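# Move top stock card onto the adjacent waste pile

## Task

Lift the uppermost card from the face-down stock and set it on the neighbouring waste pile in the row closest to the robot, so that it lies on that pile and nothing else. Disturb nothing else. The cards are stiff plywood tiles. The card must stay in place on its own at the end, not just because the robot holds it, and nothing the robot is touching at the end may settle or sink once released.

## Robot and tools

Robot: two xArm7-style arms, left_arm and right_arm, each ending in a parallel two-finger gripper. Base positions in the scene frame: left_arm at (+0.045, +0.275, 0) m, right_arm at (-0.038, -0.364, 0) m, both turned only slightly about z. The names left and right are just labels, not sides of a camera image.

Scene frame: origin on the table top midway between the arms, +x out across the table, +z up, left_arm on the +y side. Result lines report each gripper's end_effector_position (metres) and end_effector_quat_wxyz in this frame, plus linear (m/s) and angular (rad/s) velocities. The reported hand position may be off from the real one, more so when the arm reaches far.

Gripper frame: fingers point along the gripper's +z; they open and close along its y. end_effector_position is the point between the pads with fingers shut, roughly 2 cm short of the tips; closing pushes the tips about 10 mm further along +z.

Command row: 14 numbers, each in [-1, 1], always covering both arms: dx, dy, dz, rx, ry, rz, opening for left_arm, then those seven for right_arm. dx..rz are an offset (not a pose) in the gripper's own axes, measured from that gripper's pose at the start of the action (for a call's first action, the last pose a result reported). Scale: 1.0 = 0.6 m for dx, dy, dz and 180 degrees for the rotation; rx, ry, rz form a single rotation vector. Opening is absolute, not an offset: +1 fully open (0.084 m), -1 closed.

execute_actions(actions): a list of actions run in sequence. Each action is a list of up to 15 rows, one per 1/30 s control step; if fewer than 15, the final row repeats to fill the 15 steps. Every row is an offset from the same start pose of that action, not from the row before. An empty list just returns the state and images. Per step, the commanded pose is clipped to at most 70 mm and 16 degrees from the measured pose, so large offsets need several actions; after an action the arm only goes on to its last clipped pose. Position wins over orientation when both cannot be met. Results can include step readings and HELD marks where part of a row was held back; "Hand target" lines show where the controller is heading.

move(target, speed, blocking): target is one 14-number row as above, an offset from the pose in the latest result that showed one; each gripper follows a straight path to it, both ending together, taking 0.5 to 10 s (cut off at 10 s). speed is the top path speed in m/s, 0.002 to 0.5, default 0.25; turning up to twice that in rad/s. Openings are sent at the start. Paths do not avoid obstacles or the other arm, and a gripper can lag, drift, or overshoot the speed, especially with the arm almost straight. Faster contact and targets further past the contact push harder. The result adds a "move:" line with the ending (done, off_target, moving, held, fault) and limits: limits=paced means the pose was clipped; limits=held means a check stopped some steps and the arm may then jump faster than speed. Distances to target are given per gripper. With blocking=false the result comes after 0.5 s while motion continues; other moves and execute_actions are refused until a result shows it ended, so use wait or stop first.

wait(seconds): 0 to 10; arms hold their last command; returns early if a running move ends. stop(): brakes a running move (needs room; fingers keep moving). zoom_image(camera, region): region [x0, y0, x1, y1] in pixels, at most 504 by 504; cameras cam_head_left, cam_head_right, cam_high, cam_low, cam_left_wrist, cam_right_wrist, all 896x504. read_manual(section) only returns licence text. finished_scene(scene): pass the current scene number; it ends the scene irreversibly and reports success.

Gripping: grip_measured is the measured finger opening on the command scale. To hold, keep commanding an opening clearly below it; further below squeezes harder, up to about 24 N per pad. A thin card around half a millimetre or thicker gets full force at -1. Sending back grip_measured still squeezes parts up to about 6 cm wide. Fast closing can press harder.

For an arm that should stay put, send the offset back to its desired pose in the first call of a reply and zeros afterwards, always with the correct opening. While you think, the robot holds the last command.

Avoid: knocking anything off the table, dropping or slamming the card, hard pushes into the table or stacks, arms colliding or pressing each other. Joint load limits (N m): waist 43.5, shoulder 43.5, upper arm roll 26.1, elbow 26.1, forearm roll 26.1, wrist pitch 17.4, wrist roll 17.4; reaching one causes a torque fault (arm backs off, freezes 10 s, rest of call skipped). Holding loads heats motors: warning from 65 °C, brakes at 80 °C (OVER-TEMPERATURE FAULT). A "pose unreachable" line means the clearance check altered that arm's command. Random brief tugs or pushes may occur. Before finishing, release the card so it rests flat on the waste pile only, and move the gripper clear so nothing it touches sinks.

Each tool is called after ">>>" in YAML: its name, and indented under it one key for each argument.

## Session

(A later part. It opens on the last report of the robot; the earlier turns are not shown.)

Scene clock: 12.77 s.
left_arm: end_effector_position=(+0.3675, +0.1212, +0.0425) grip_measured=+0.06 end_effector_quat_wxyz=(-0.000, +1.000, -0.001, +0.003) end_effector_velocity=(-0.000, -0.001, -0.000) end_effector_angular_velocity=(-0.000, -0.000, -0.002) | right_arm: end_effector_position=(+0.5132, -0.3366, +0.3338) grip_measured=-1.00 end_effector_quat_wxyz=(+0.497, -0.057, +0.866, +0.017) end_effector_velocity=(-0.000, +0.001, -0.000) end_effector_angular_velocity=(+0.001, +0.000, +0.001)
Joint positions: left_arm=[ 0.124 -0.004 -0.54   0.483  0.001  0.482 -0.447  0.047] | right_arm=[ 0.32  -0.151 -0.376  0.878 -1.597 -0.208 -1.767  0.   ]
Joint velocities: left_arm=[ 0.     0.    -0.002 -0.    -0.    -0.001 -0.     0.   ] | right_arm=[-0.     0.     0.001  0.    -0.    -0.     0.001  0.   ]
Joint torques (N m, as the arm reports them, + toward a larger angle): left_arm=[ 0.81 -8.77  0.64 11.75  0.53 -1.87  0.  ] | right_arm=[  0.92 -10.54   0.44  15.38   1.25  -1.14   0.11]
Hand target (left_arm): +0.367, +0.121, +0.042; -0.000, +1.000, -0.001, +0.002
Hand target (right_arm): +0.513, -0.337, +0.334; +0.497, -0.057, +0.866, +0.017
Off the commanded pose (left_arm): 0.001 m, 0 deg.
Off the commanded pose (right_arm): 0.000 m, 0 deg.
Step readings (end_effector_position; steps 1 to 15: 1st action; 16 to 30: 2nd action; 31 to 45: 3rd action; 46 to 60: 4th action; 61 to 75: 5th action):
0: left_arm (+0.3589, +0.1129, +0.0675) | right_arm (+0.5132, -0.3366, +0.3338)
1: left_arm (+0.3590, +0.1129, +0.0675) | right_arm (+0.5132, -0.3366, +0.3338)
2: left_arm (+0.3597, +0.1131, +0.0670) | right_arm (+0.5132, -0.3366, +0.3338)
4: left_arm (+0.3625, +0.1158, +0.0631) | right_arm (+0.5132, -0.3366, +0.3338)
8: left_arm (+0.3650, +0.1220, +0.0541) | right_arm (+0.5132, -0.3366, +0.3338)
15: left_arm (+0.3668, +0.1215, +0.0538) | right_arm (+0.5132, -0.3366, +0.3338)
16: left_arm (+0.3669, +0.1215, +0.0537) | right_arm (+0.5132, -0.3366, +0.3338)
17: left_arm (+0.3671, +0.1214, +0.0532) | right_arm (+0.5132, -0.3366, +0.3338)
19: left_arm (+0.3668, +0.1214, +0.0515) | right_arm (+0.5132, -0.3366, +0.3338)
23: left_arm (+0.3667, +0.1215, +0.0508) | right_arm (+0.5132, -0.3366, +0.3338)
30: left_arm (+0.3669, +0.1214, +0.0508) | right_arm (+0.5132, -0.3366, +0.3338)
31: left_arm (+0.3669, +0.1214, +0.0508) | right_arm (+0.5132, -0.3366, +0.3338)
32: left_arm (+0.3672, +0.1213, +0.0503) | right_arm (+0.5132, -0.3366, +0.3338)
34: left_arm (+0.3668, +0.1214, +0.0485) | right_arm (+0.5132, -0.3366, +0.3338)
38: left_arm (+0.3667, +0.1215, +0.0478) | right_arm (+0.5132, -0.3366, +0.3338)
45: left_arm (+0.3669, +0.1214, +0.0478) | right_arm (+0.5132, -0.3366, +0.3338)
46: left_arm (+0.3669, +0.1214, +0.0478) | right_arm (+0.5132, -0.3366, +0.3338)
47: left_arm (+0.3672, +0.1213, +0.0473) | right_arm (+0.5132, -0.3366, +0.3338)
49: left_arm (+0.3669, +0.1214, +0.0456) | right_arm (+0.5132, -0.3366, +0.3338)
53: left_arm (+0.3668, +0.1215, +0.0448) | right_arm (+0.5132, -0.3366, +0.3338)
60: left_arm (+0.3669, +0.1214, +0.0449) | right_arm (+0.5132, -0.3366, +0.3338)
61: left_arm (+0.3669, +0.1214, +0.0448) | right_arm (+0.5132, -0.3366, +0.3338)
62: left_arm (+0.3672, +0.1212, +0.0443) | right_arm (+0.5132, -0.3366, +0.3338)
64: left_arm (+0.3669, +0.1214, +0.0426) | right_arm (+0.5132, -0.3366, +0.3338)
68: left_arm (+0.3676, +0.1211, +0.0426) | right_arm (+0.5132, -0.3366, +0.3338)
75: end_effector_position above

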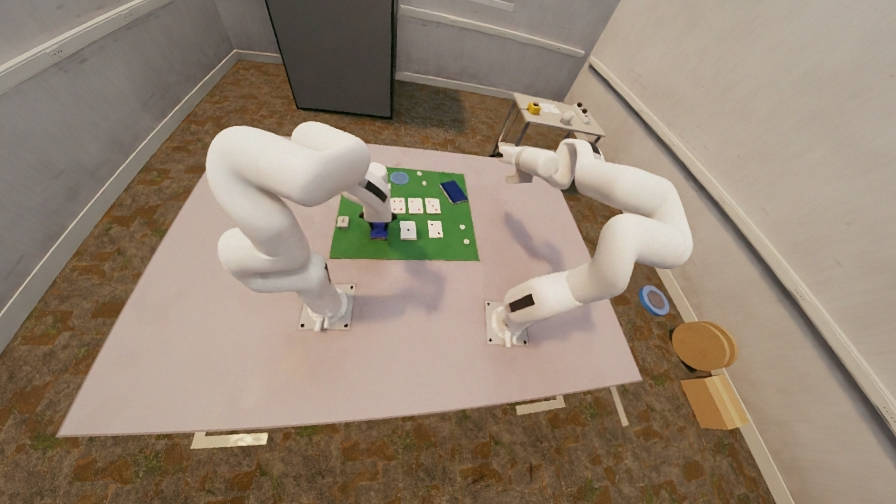

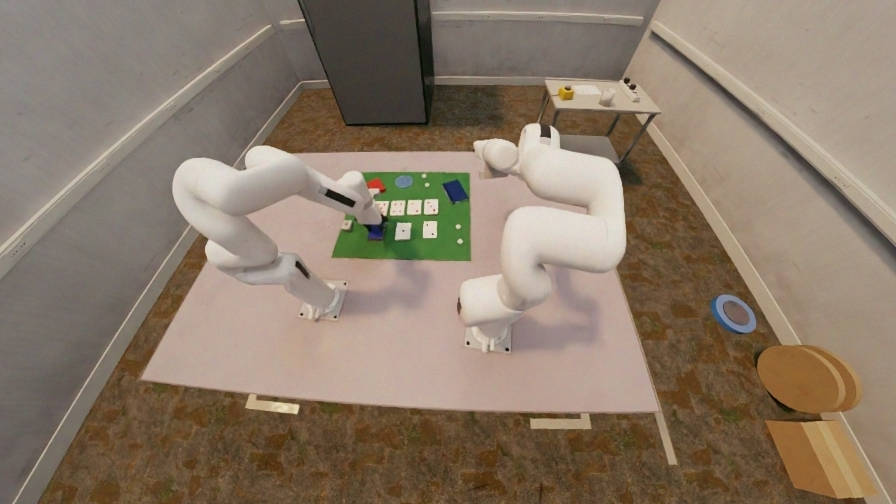

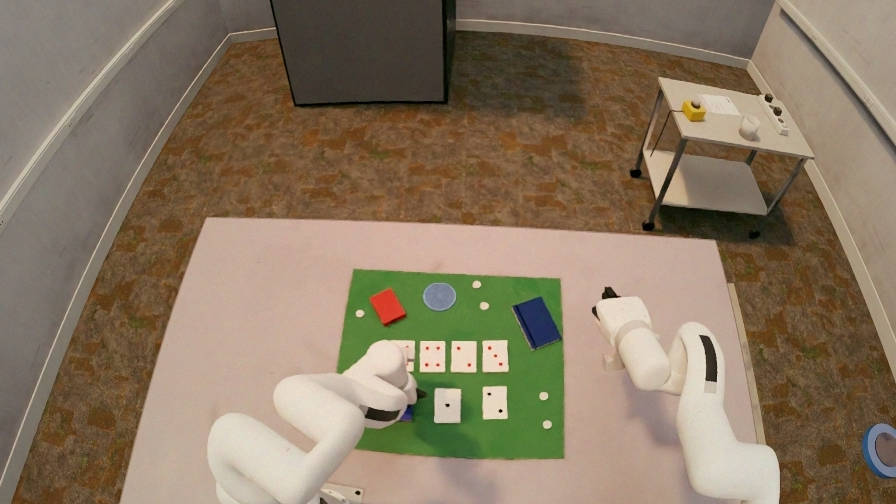

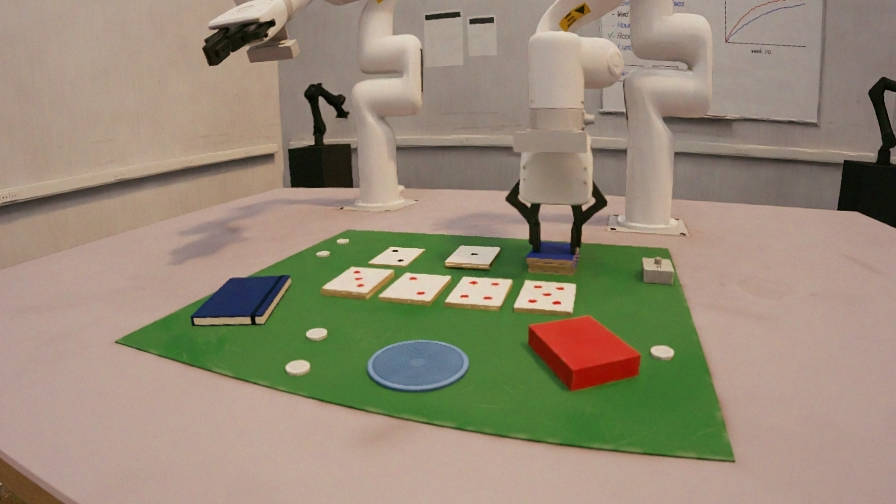

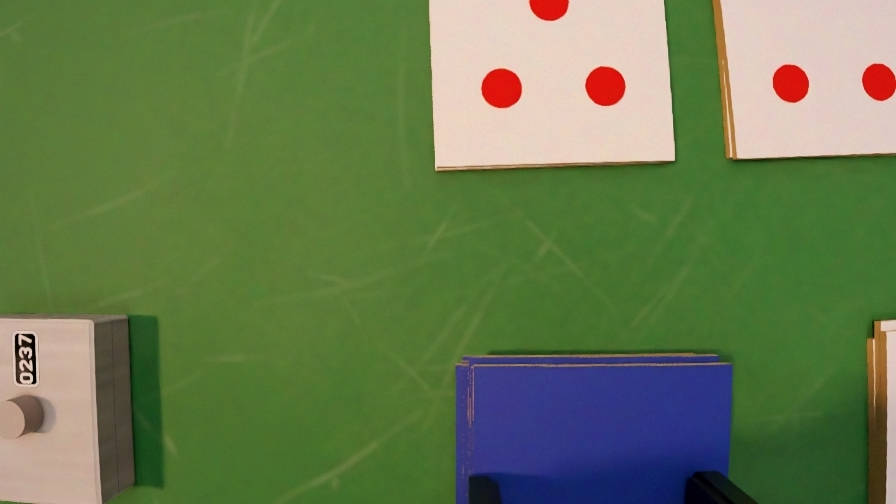

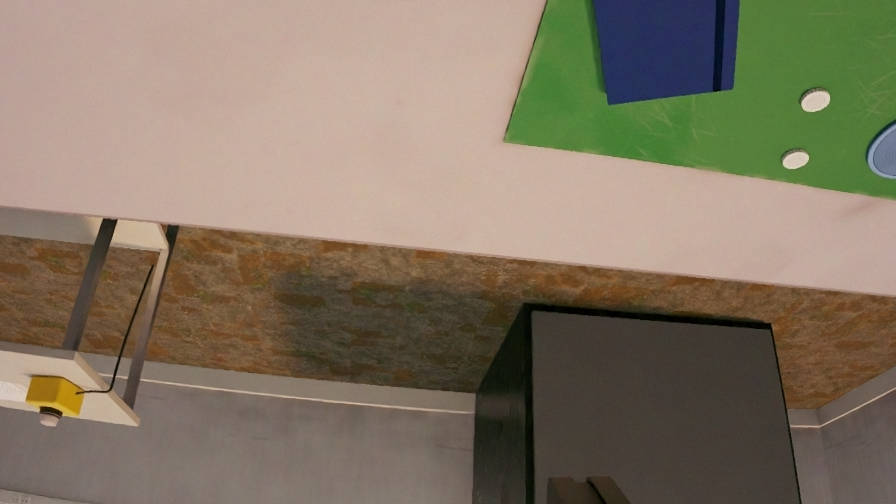

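>>> execute_actions:
  actions:
    - [[0,0,-0.003,0,0,0,0.07,0,0,0,0,0,0,-1],[0,0,-0.003,0,0,0,0.07,0,0,0,0,0,0,-1],[0,0,-0.003,0,0,0,0.07,0,0,0,0,0,0,-1],[0,0,-0.003,0,0,0,0.07,0,0,0,0,0,0,-1],[0.001,0.0033,-0.003,0,0,0,0.8,0,0,0,0,0,0,-1]]
    - [[0,0,0.003,0,0,0,0.8,0,0,0,0,0,0,-1],[0,0,0.006,0,0,0,0.8,0,0,0,0,0,0,-1],[0,0,0.009,0,0,0,0.8,0,0,0,0,0,0,-1],[0,0,0.012,0,0,0,0.8,0,0,0,0,0,0,-1]]

>>> zoom_image:
  camera: "cam_low"
  region: [510, 225, 600, 285]

Scene clock: 17.33 s.
left_arm: end_effector_position=(+0.3674, +0.1194, +0.0365) grip_measured=+0.80 end_effector_quat_wxyz=(-0.000, +1.000, -0.001, +0.002) end_effector_velocity=(+0.000, +0.001, +0.000) end_effector_angular_velocity=(+0.001, -0.001, +0.003) | right_arm: end_effector_position=(+0.5132, -0.3366, +0.3338) grip_measured=-1.00 end_effector_quat_wxyz=(+0.497, -0.057, +0.866, +0.017) end_effector_velocity=(-0.000, +0.000, -0.001) end_effector_angular_velocity=(+0.001, +0.002, +0.000)
Joint positions: left_arm=[ 0.123  0.022 -0.54   0.485  0.03   0.464 -0.472  0.077] | right_arm=[ 0.32  -0.151 -0.376  0.878 -1.597 -0.208 -1.767  0.   ]
Joint velocities: left_arm=[ 0.001 -0.     0.001 -0.001  0.002 -0.001 -0.002  0.   ] | right_arm=[ 0.     0.    -0.    -0.002  0.    -0.     0.     0.   ]
Joint torques (N m, as the arm reports them, + toward a larger angle): left_arm=[  0.63 -13.64   0.08  14.01   0.67  -1.6   -0.01] | right_arm=[  0.97 -10.57   0.49  15.43   1.2   -1.1    0.07]
Hand target (left_arm): +0.367, +0.119, +0.036; -0.000, +1.000, -0.001, +0.002
Hand target (right_arm): +0.513, -0.337, +0.334; +0.497, -0.057, +0.866, +0.017
Off the commanded pose (left_arm): 0.000 m, 0 deg.
Off the commanded pose (right_arm): 0.000 m, 0 deg.
Step readings (end_effector_position; steps 1 to 15: 1st action; 16 to 30: 2nd action):
0: left_arm (+0.3670, +0.1213, +0.0419) | right_arm (+0.5132, -0.3366, +0.3338)
1: left_arm (+0.3670, +0.1214, +0.0420) | right_arm (+0.5132, -0.3366, +0.3338)
2: left_arm (+0.3670, +0.1214, +0.0423) | right_arm (+0.5132, -0.3366, +0.3338)
4: left_arm (+0.3663, +0.1216, +0.0424) | right_arm (+0.5132, -0.3366, +0.3338)
8: left_arm (+0.3636, +0.1212, +0.0408) | right_arm (+0.5132, -0.3366, +0.3338)
15: left_arm (+0.3673, +0.1195, +0.0436) | right_arm (+0.5132, -0.3366, +0.3338)
16: left_arm (+0.3675, +0.1194, +0.0437) | right_arm (+0.5132, -0.3366, +0.3338)
17: left_arm (+0.3677, +0.1193, +0.0433) | right_arm (+0.5132, -0.3366, +0.3338)
19: left_arm (+0.3675, +0.1193, +0.0408) | right_arm (+0.5132, -0.3366, +0.3338)
23: left_arm (+0.3665, +0.1198, +0.0364) | right_arm (+0.5132, -0.3366, +0.3338)
30: end_effector_position above

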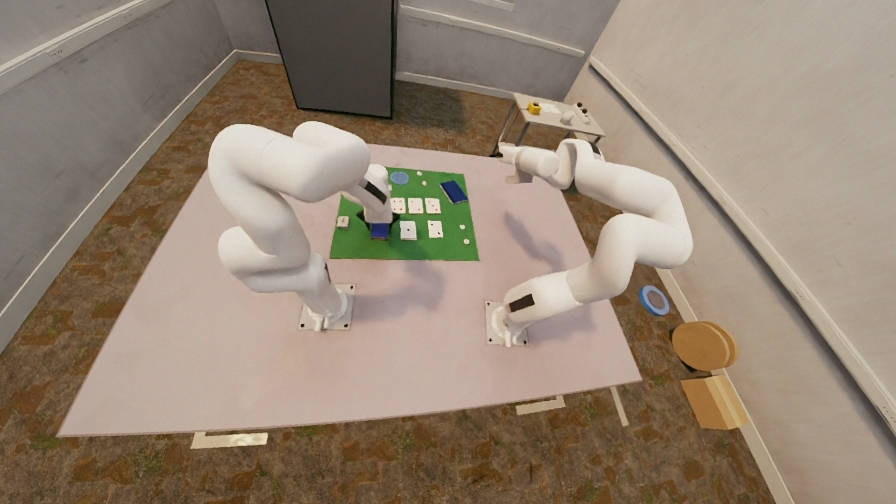

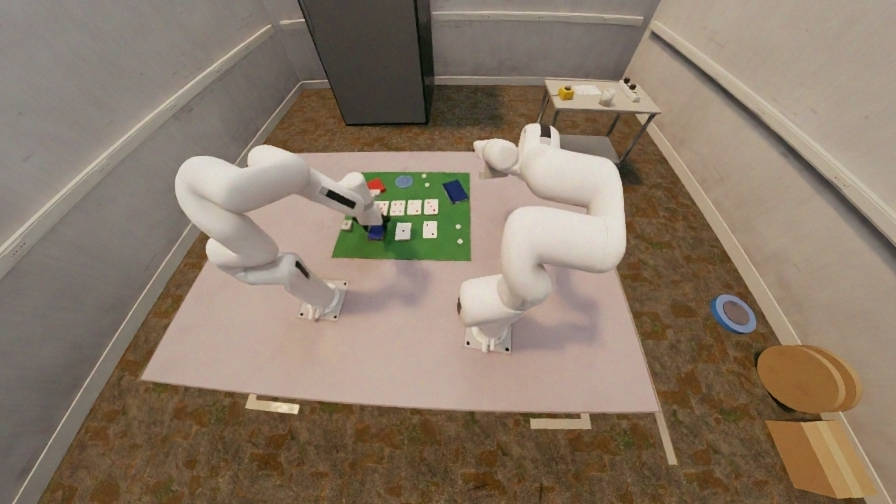

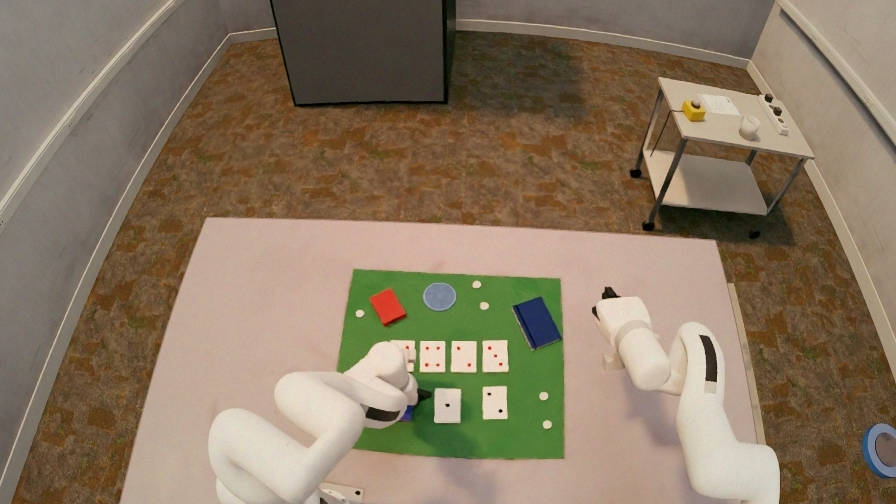

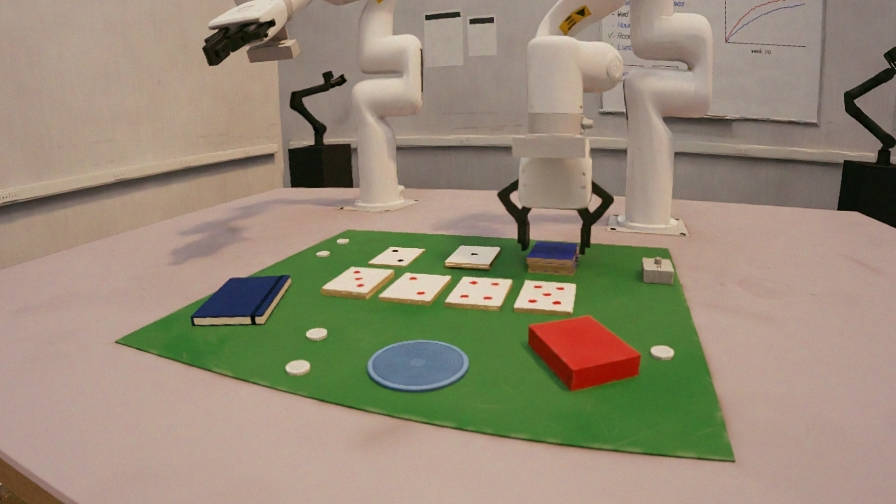

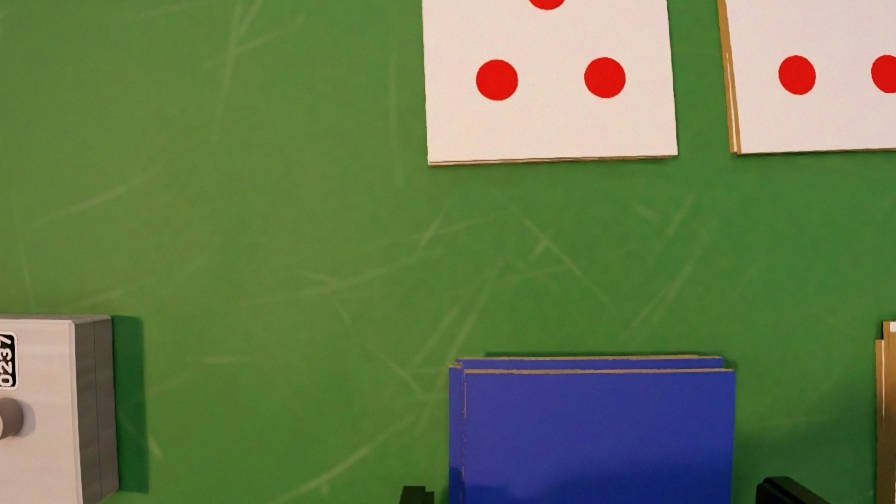

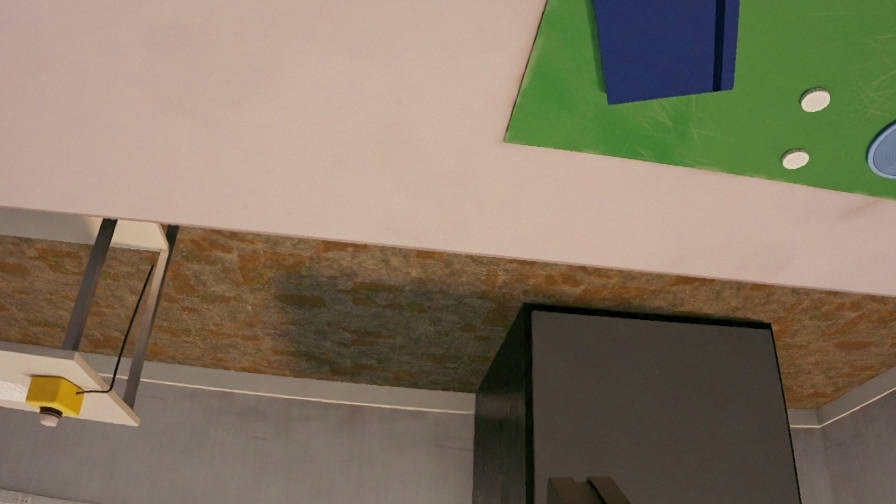

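Region (510, 225, 600, 285) of cam_low's 896x504 image, scaled by 5.600, with more detail than that image has.

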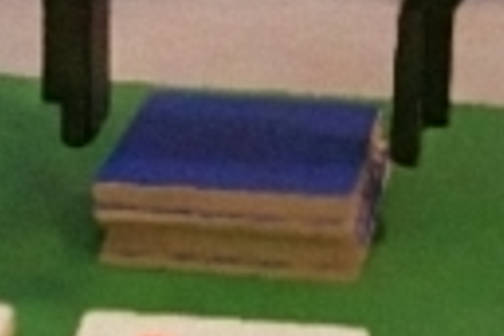

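>>> execute_actions:
  actions:
    - [[0,0,0.0013,0,0,0,0.78,0,0,0,0,0,0,-1],[0,0,0.0013,0,0,0,0.76,0,0,0,0,0,0,-1],[0,0,0.0013,0,0,0,0.74,0,0,0,0,0,0,-1],[0,0,0.0013,0,0,0,0.72,0,0,0,0,0,0,-1],[0,0,0.0013,0,0,0,0.69,0,0,0,0,0,0,-1],[0,0,0.0013,0,0,0,0.66,0,0,0,0,0,0,-1],[0,0,0.0013,0,0,0,0.63,0,0,0,0,0,0,-1],[0,0,0.0013,0,0,0,0.6,0,0,0,0,0,0,-1],[0,0,0.0013,0,0,0,0.57,0,0,0,0,0,0,-1],[0,0,0.0013,0,0,0,0.54,0,0,0,0,0,0,-1],[0,0,0.0013,0,0,0,0.51,0,0,0,0,0,0,-1],[0,0,0.0013,0,0,0,0.48,0,0,0,0,0,0,-1],[0,0,0.0013,0,0,0,0.45,0,0,0,0,0,0,-1],[0,0,0.0013,0,0,0,0.42,0,0,0,0,0,0,-1],[0,0,0.0013,0,0,0,0.39,0,0,0,0,0,0,-1]]
    - [[0,0,0,0,0,0,0.36,0,0,0,0,0,0,-1],[0,0,0,0,0,0,0.33,0,0,0,0,0,0,-1],[0,0,0,0,0,0,0.3,0,0,0,0,0,0,-1],[0,0,0,0,0,0,0.27,0,0,0,0,0,0,-1],[0,0,0,0,0,0,0.24,0,0,0,0,0,0,-1],[0,0,0,0,0,0,0.2,0,0,0,0,0,0,-1]]

>>> zoom_image:
  camera: "cam_low"
  region: [510, 225, 600, 285]

Scene clock: 19.10 s.
left_arm: end_effector_position=(+0.3675, +0.1193, +0.0358) grip_measured=+0.46 end_effector_quat_wxyz=(-0.000, +1.000, -0.001, +0.002) end_effector_velocity=(-0.000, +0.001, -0.000) end_effector_angular_velocity=(+0.000, +0.001, +0.002) | right_arm: end_effector_position=(+0.5132, -0.3366, +0.3338) grip_measured=-1.00 end_effector_quat_wxyz=(+0.497, -0.057, +0.866, +0.017) end_effector_velocity=(+0.000, +0.001, +0.001) end_effector_angular_velocity=(+0.001, -0.001, +0.000)
Joint positions: left_arm=[ 0.123  0.025 -0.539  0.485  0.034  0.461 -0.475  0.063] | right_arm=[ 0.321 -0.151 -0.376  0.878 -1.597 -0.208 -1.767  0.   ]
Joint velocities: left_arm=[ 0.001  0.001  0.001 -0.    -0.     0.     0.001  0.   ] | right_arm=[ 0.001 -0.     0.     0.001  0.001  0.     0.001  0.   ]
Joint torques (N m, as the arm reports them, + toward a larger angle): left_arm=[  0.54 -13.77   0.04  13.75   0.42  -1.66   0.07] | right_arm=[  0.99 -10.82   0.4   15.42   1.35  -1.1    0.04]
Hand target (left_arm): +0.368, +0.119, +0.036; -0.000, +1.000, -0.001, +0.002
Hand target (right_arm): +0.513, -0.337, +0.334; +0.497, -0.057, +0.866, +0.017
Off the commanded pose (left_arm): 0.000 m, 0 deg.
Off the commanded pose (right_arm): 0.000 m, 0 deg.
Step readings (end_effector_position; steps 1 to 15: 1st action; 16 to 30: 2nd action):
0: left_arm (+0.3673, +0.1194, +0.0364) | right_arm (+0.5132, -0.3366, +0.3338)
1: left_arm (+0.3673, +0.1194, +0.0364) | right_arm (+0.5132, -0.3366, +0.3338)
2: left_arm (+0.3674, +0.1194, +0.0363) | right_arm (+0.5132, -0.3366, +0.3338)
4: left_arm (+0.3673, +0.1194, +0.0359) | right_arm (+0.5132, -0.3366, +0.3338)
8: left_arm (+0.3673, +0.1194, +0.0357) | right_arm (+0.5132, -0.3366, +0.3338)
15: left_arm (+0.3675, +0.1193, +0.0358) | right_arm (+0.5132, -0.3366, +0.3338)
16: left_arm (+0.3675, +0.1193, +0.0358) | right_arm (+0.5132, -0.3366, +0.3338)
17: left_arm (+0.3675, +0.1193, +0.0358) | right_arm (+0.5132, -0.3366, +0.3338)
19: left_arm (+0.3675, +0.1193, +0.0358) | right_arm (+0.5132, -0.3366, +0.3338)
23: left_arm (+0.3675, +0.1193, +0.0358) | right_arm (+0.5132, -0.3366, +0.3338)
30: end_effector_position above

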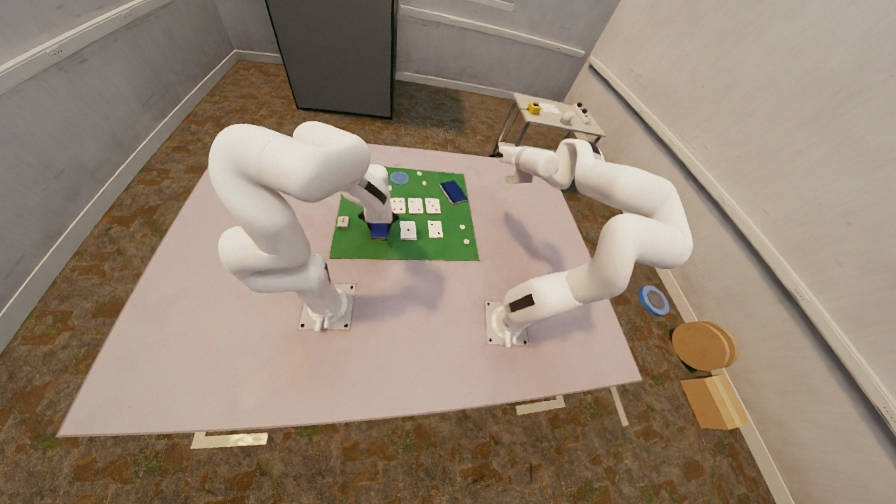

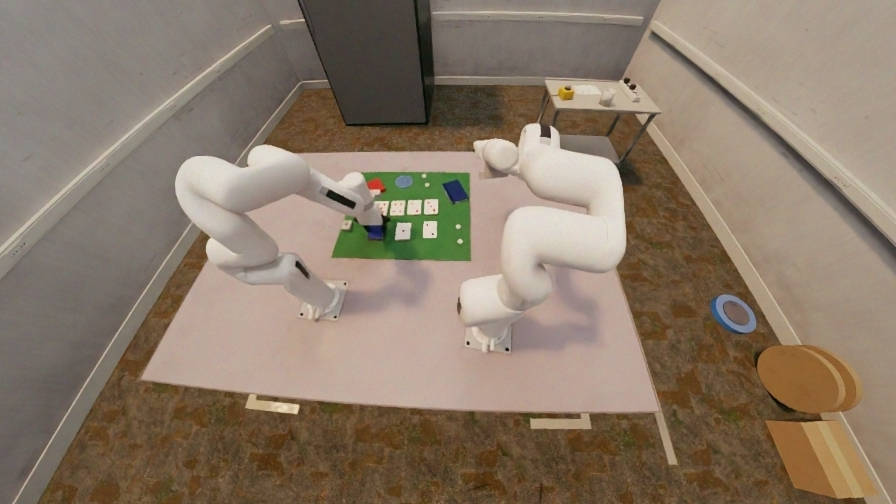

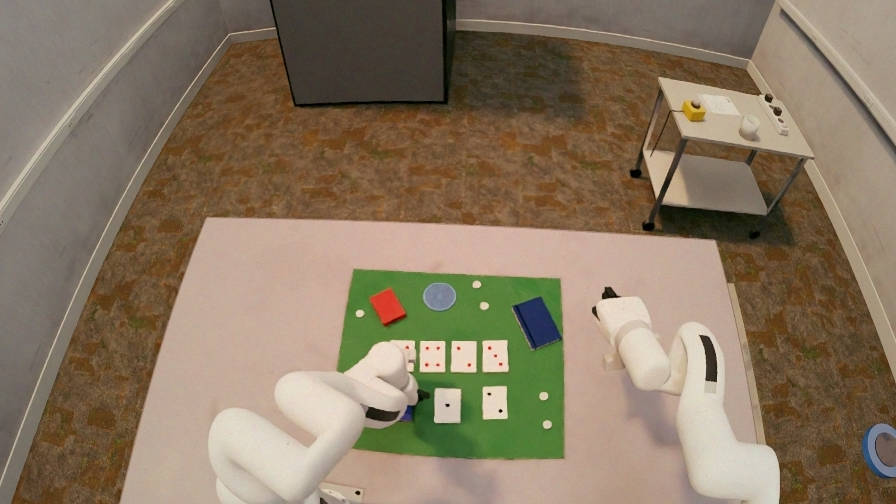

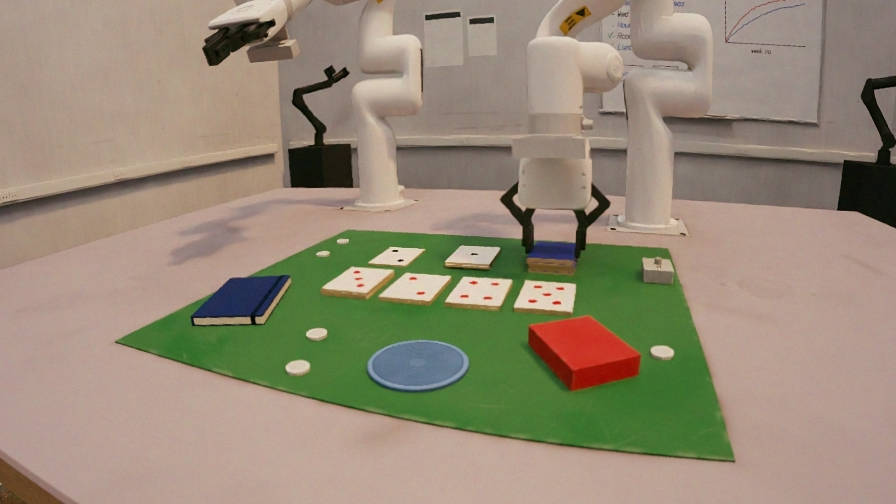

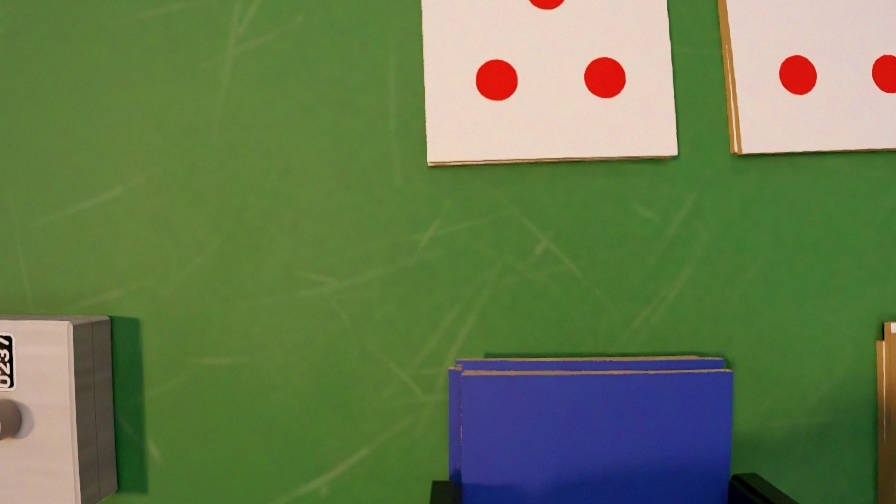

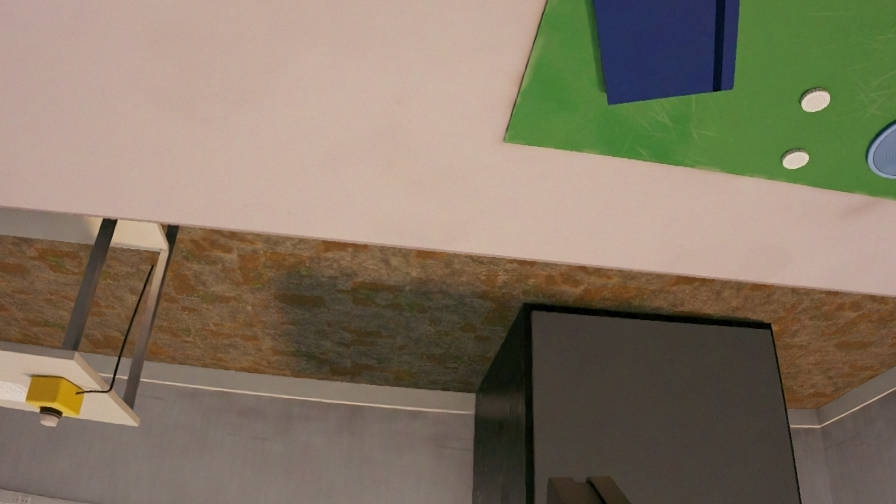

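Region (510, 225, 600, 285) of cam_low's 896x504 image, scaled by 5.600, with more detail than that image has.

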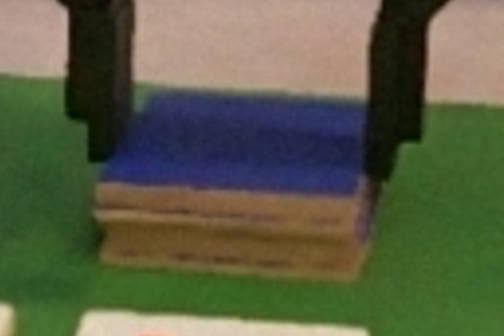

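Gripped at 63 mm. Lift.

>>> move:
  target: [0,0,-0.03,0,0,0,0.1,0,0,0,0,0,0,-1]
  speed: 0.05

>>> zoom_image:
  camera: "cam_low"
  region: [500, 215, 610, 285]

Scene clock: 20.10 s.
left_arm: end_effector_position=(+0.3674, +0.1195, +0.0536) grip_measured=+0.46 end_effector_quat_wxyz=(-0.000, +1.000, -0.001, +0.002) end_effector_velocity=(-0.000, +0.001, +0.001) end_effector_angular_velocity=(+0.000, +0.001, +0.002) | right_arm: end_effector_position=(+0.5132, -0.3366, +0.3338) grip_measured=-1.00 end_effector_quat_wxyz=(+0.497, -0.057, +0.866, +0.017) end_effector_velocity=(-0.000, +0.001, -0.001) end_effector_angular_velocity=(+0.000, +0.002, +0.001)
Joint positions: left_arm=[ 0.118 -0.043 -0.544  0.491 -0.04   0.526 -0.421  0.063] | right_arm=[ 0.321 -0.151 -0.376  0.878 -1.597 -0.208 -1.767  0.   ]
Joint velocities: left_arm=[ 0.001 -0.004  0.001 -0.001 -0.004  0.004  0.003  0.   ] | right_arm=[ 0.     0.     0.001 -0.001 -0.001 -0.     0.001  0.   ]
Joint torques (N m, as the arm reports them, + toward a larger angle): left_arm=[  0.64 -12.86   0.78  14.79   0.55  -1.65   0.09] | right_arm=[  0.73 -10.66   0.43  15.43   1.31  -1.06   0.08]
Hand target (left_arm): +0.368, +0.119, +0.054; -0.000, +1.000, -0.001, +0.002
Hand target (right_arm): +0.513, -0.337, +0.334; +0.497, -0.057, +0.866, +0.017
Off the commanded pose (left_arm): 0.000 m, 0 deg.
Off the commanded pose (right_arm): 0.000 m, 0 deg.
move: done

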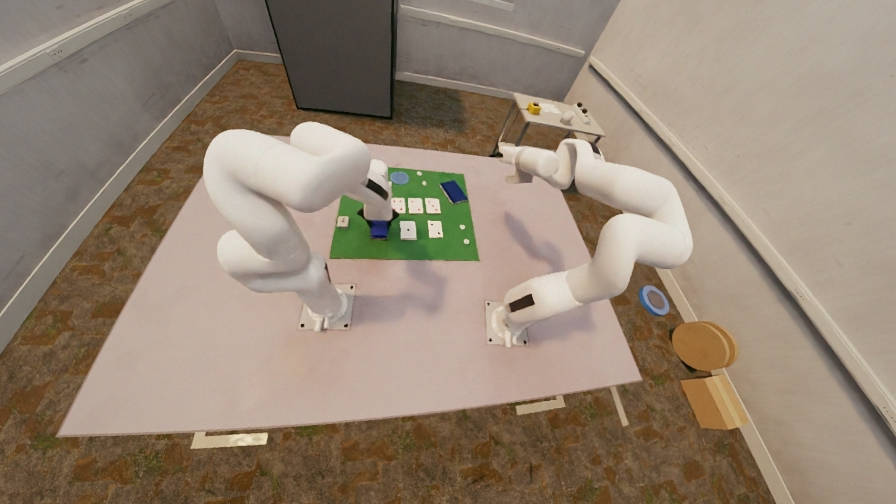

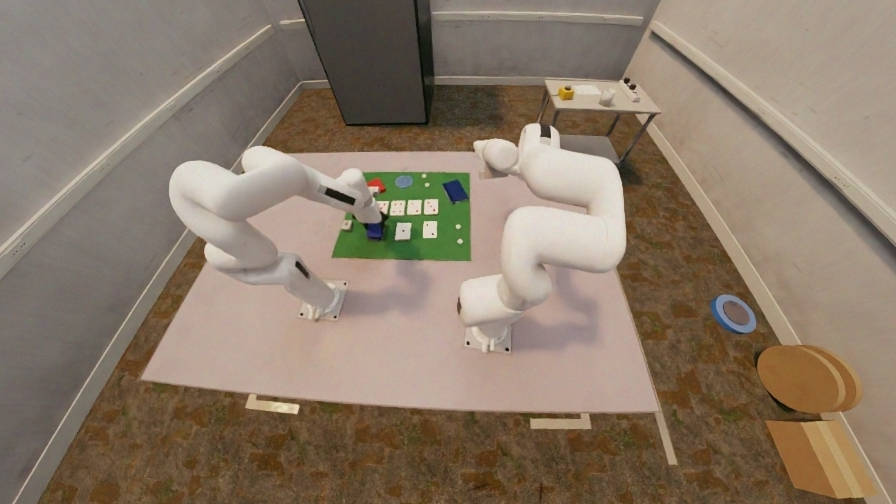

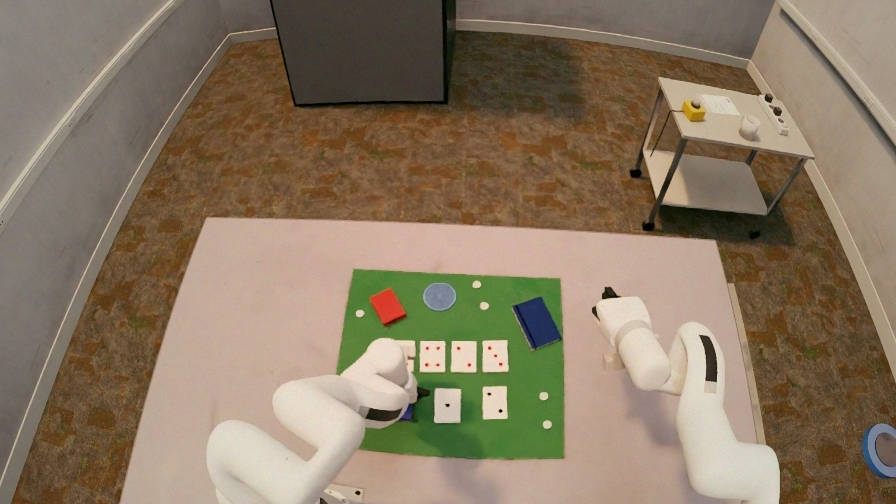

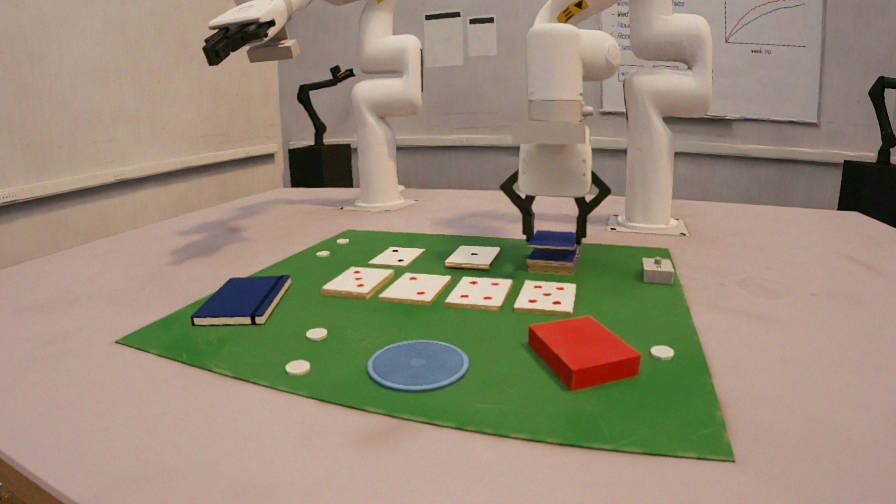

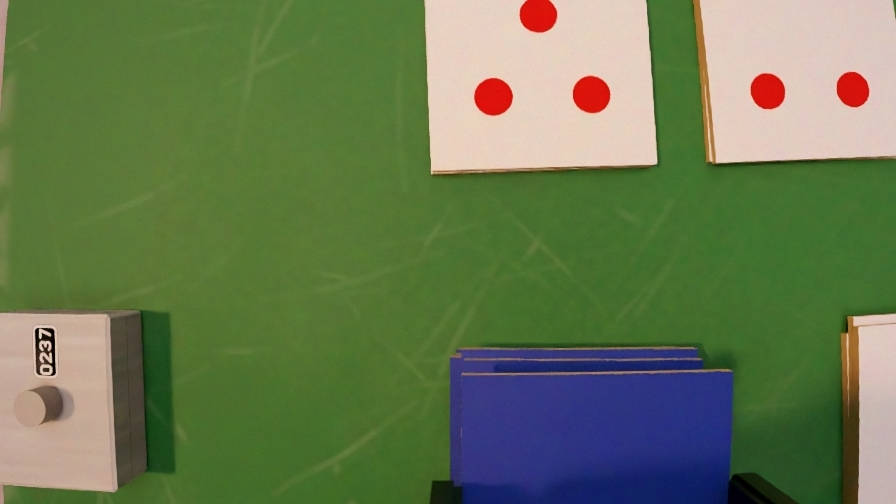

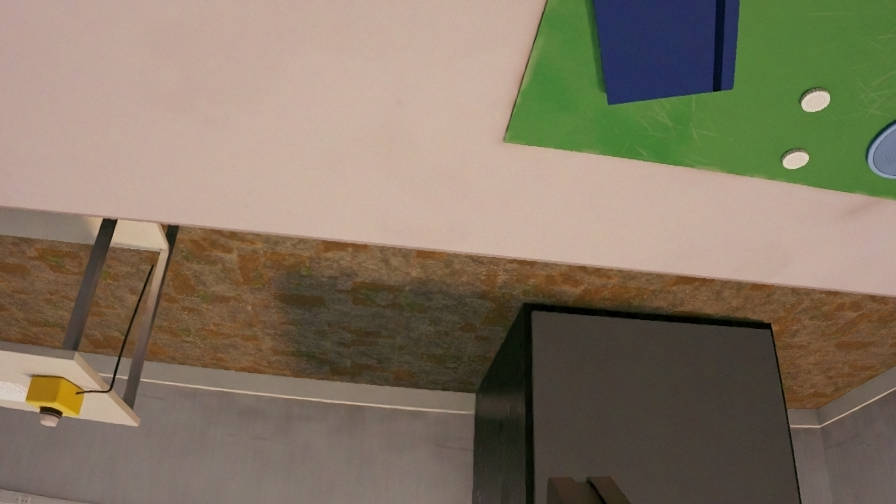

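Region (500, 215, 610, 285) of cam_low's 896x504 image, scaled by 4.582, with more detail than that image has; it fills the top 321 rows of this view, and the rest is white.

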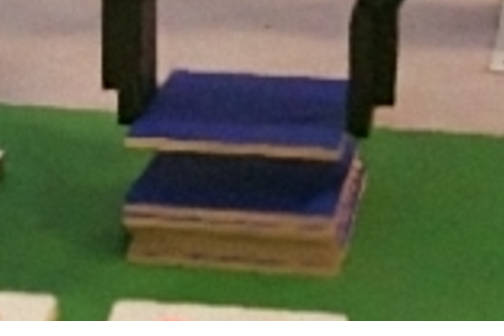

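>>> move:
  target: [0.015,0.1955,0.012,0,0,-0.017,0.1,0,0,0,0,0,0,-1]
  speed: 0.15

>>> zoom_image:
  camera: "cam_low"
  region: [430, 215, 600, 285]

Scene clock: 21.67 s.
left_arm: end_effector_position=(+0.3768, +0.0026, +0.0466) grip_measured=+0.46 end_effector_quat_wxyz=(-0.000, +1.000, +0.026, +0.002) end_effector_velocity=(+0.000, -0.003, +0.000) end_effector_angular_velocity=(+0.000, -0.001, -0.001) | right_arm: end_effector_position=(+0.5132, -0.3366, +0.3338) grip_measured=-1.00 end_effector_quat_wxyz=(+0.497, -0.057, +0.866, +0.017) end_effector_velocity=(+0.000, +0.001, +0.001) end_effector_angular_velocity=(-0.001, -0.001, +0.001)
Joint positions: left_arm=[-0.044  0.22  -0.601  0.749  0.234  0.576 -0.913  0.063] | right_arm=[ 0.321 -0.151 -0.376  0.878 -1.597 -0.208 -1.767  0.   ]
Joint velocities: left_arm=[-0.005  0.004 -0.     0.006  0.005  0.003 -0.008 -0.   ] | right_arm=[ 0.     0.     0.001  0.001 -0.    -0.     0.     0.   ]
Joint torques (N m, as the arm reports them, + toward a larger angle): left_arm=[  0.08 -17.97  -2.62  15.22   0.58  -1.53  -0.01] | right_arm=[  0.76 -10.61   0.4   15.3    1.17  -1.09   0.08]
Hand target (left_arm): +0.377, +0.002, +0.047; -0.000, +1.000, +0.026, +0.002
Hand target (right_arm): +0.513, -0.337, +0.334; +0.497, -0.057, +0.866, +0.017
Off the commanded pose (left_arm): 0.001 m, 0 deg.
Off the commanded pose (right_arm): 0.000 m, 0 deg.
move: done

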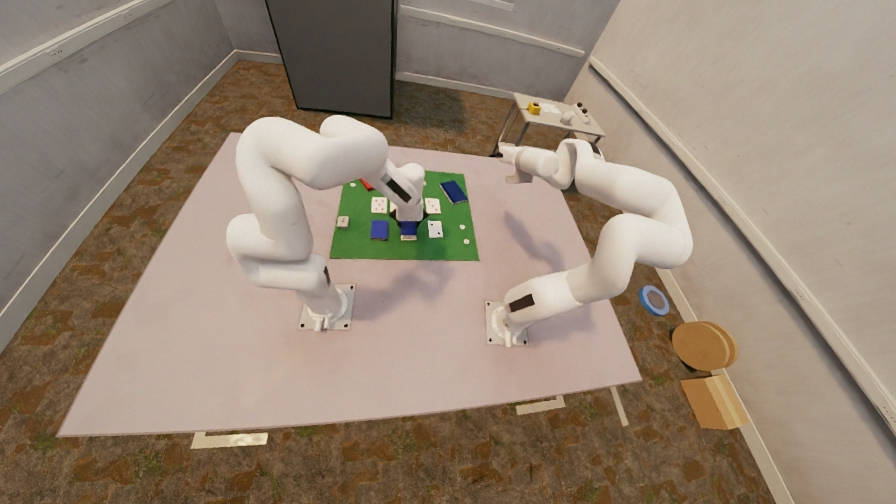

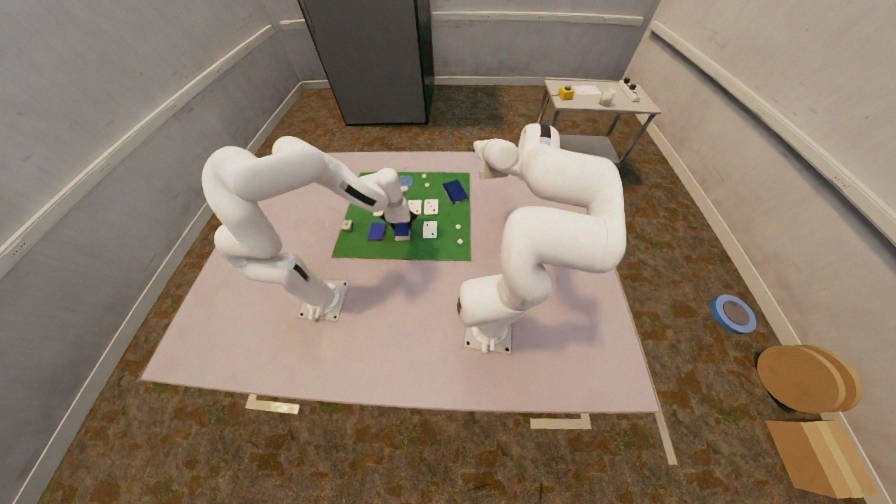

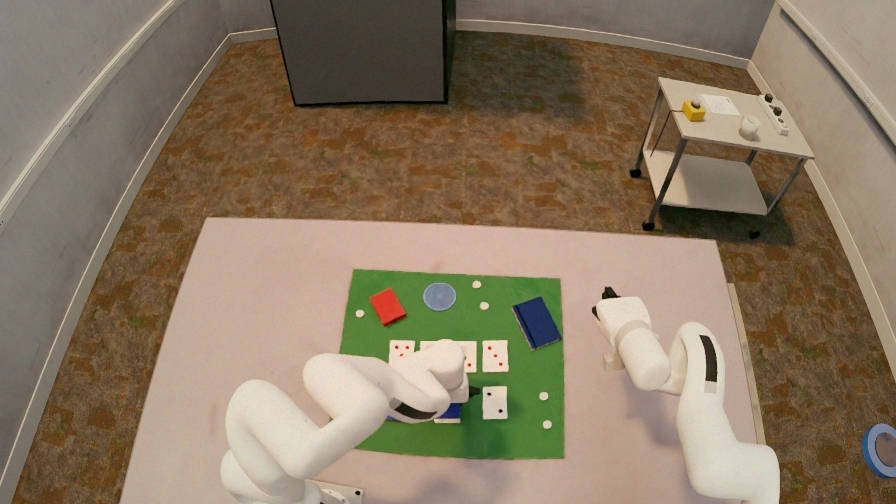

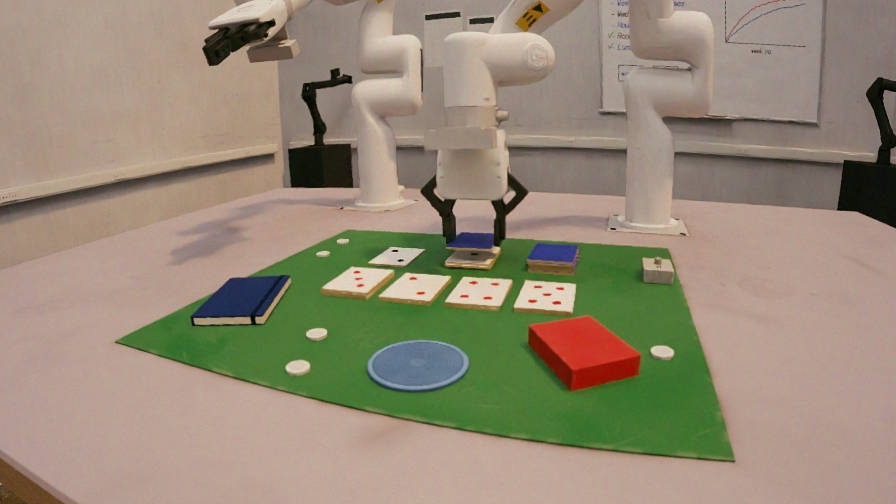

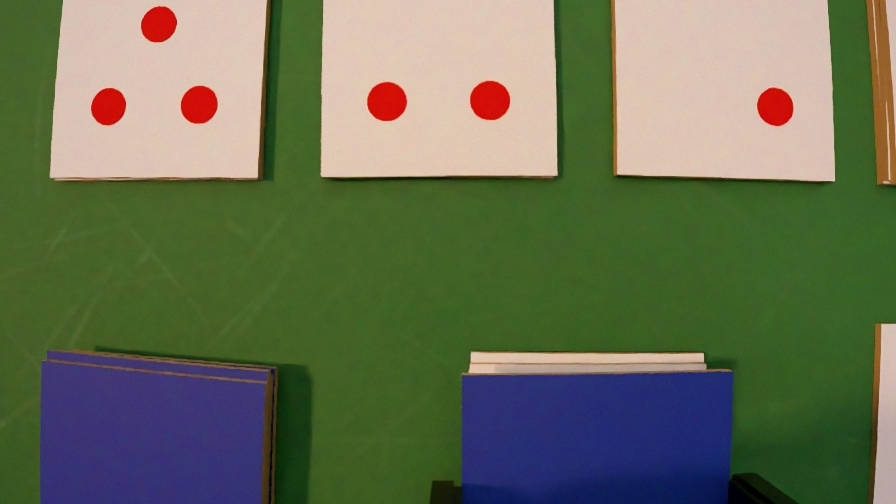

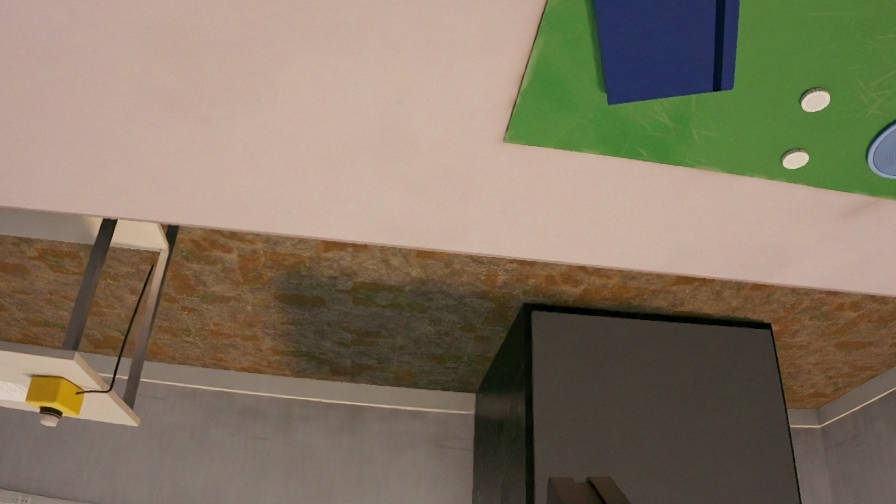

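Region (430, 215, 600, 285) of cam_low's 896x504 image, scaled by 2.965, with more detail than that image has; it fills the top 208 rows of this view, and the rest is white.

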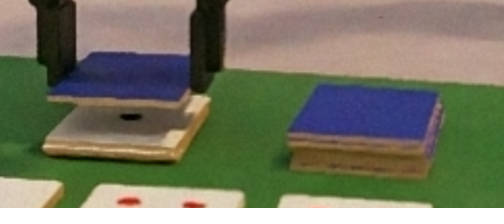

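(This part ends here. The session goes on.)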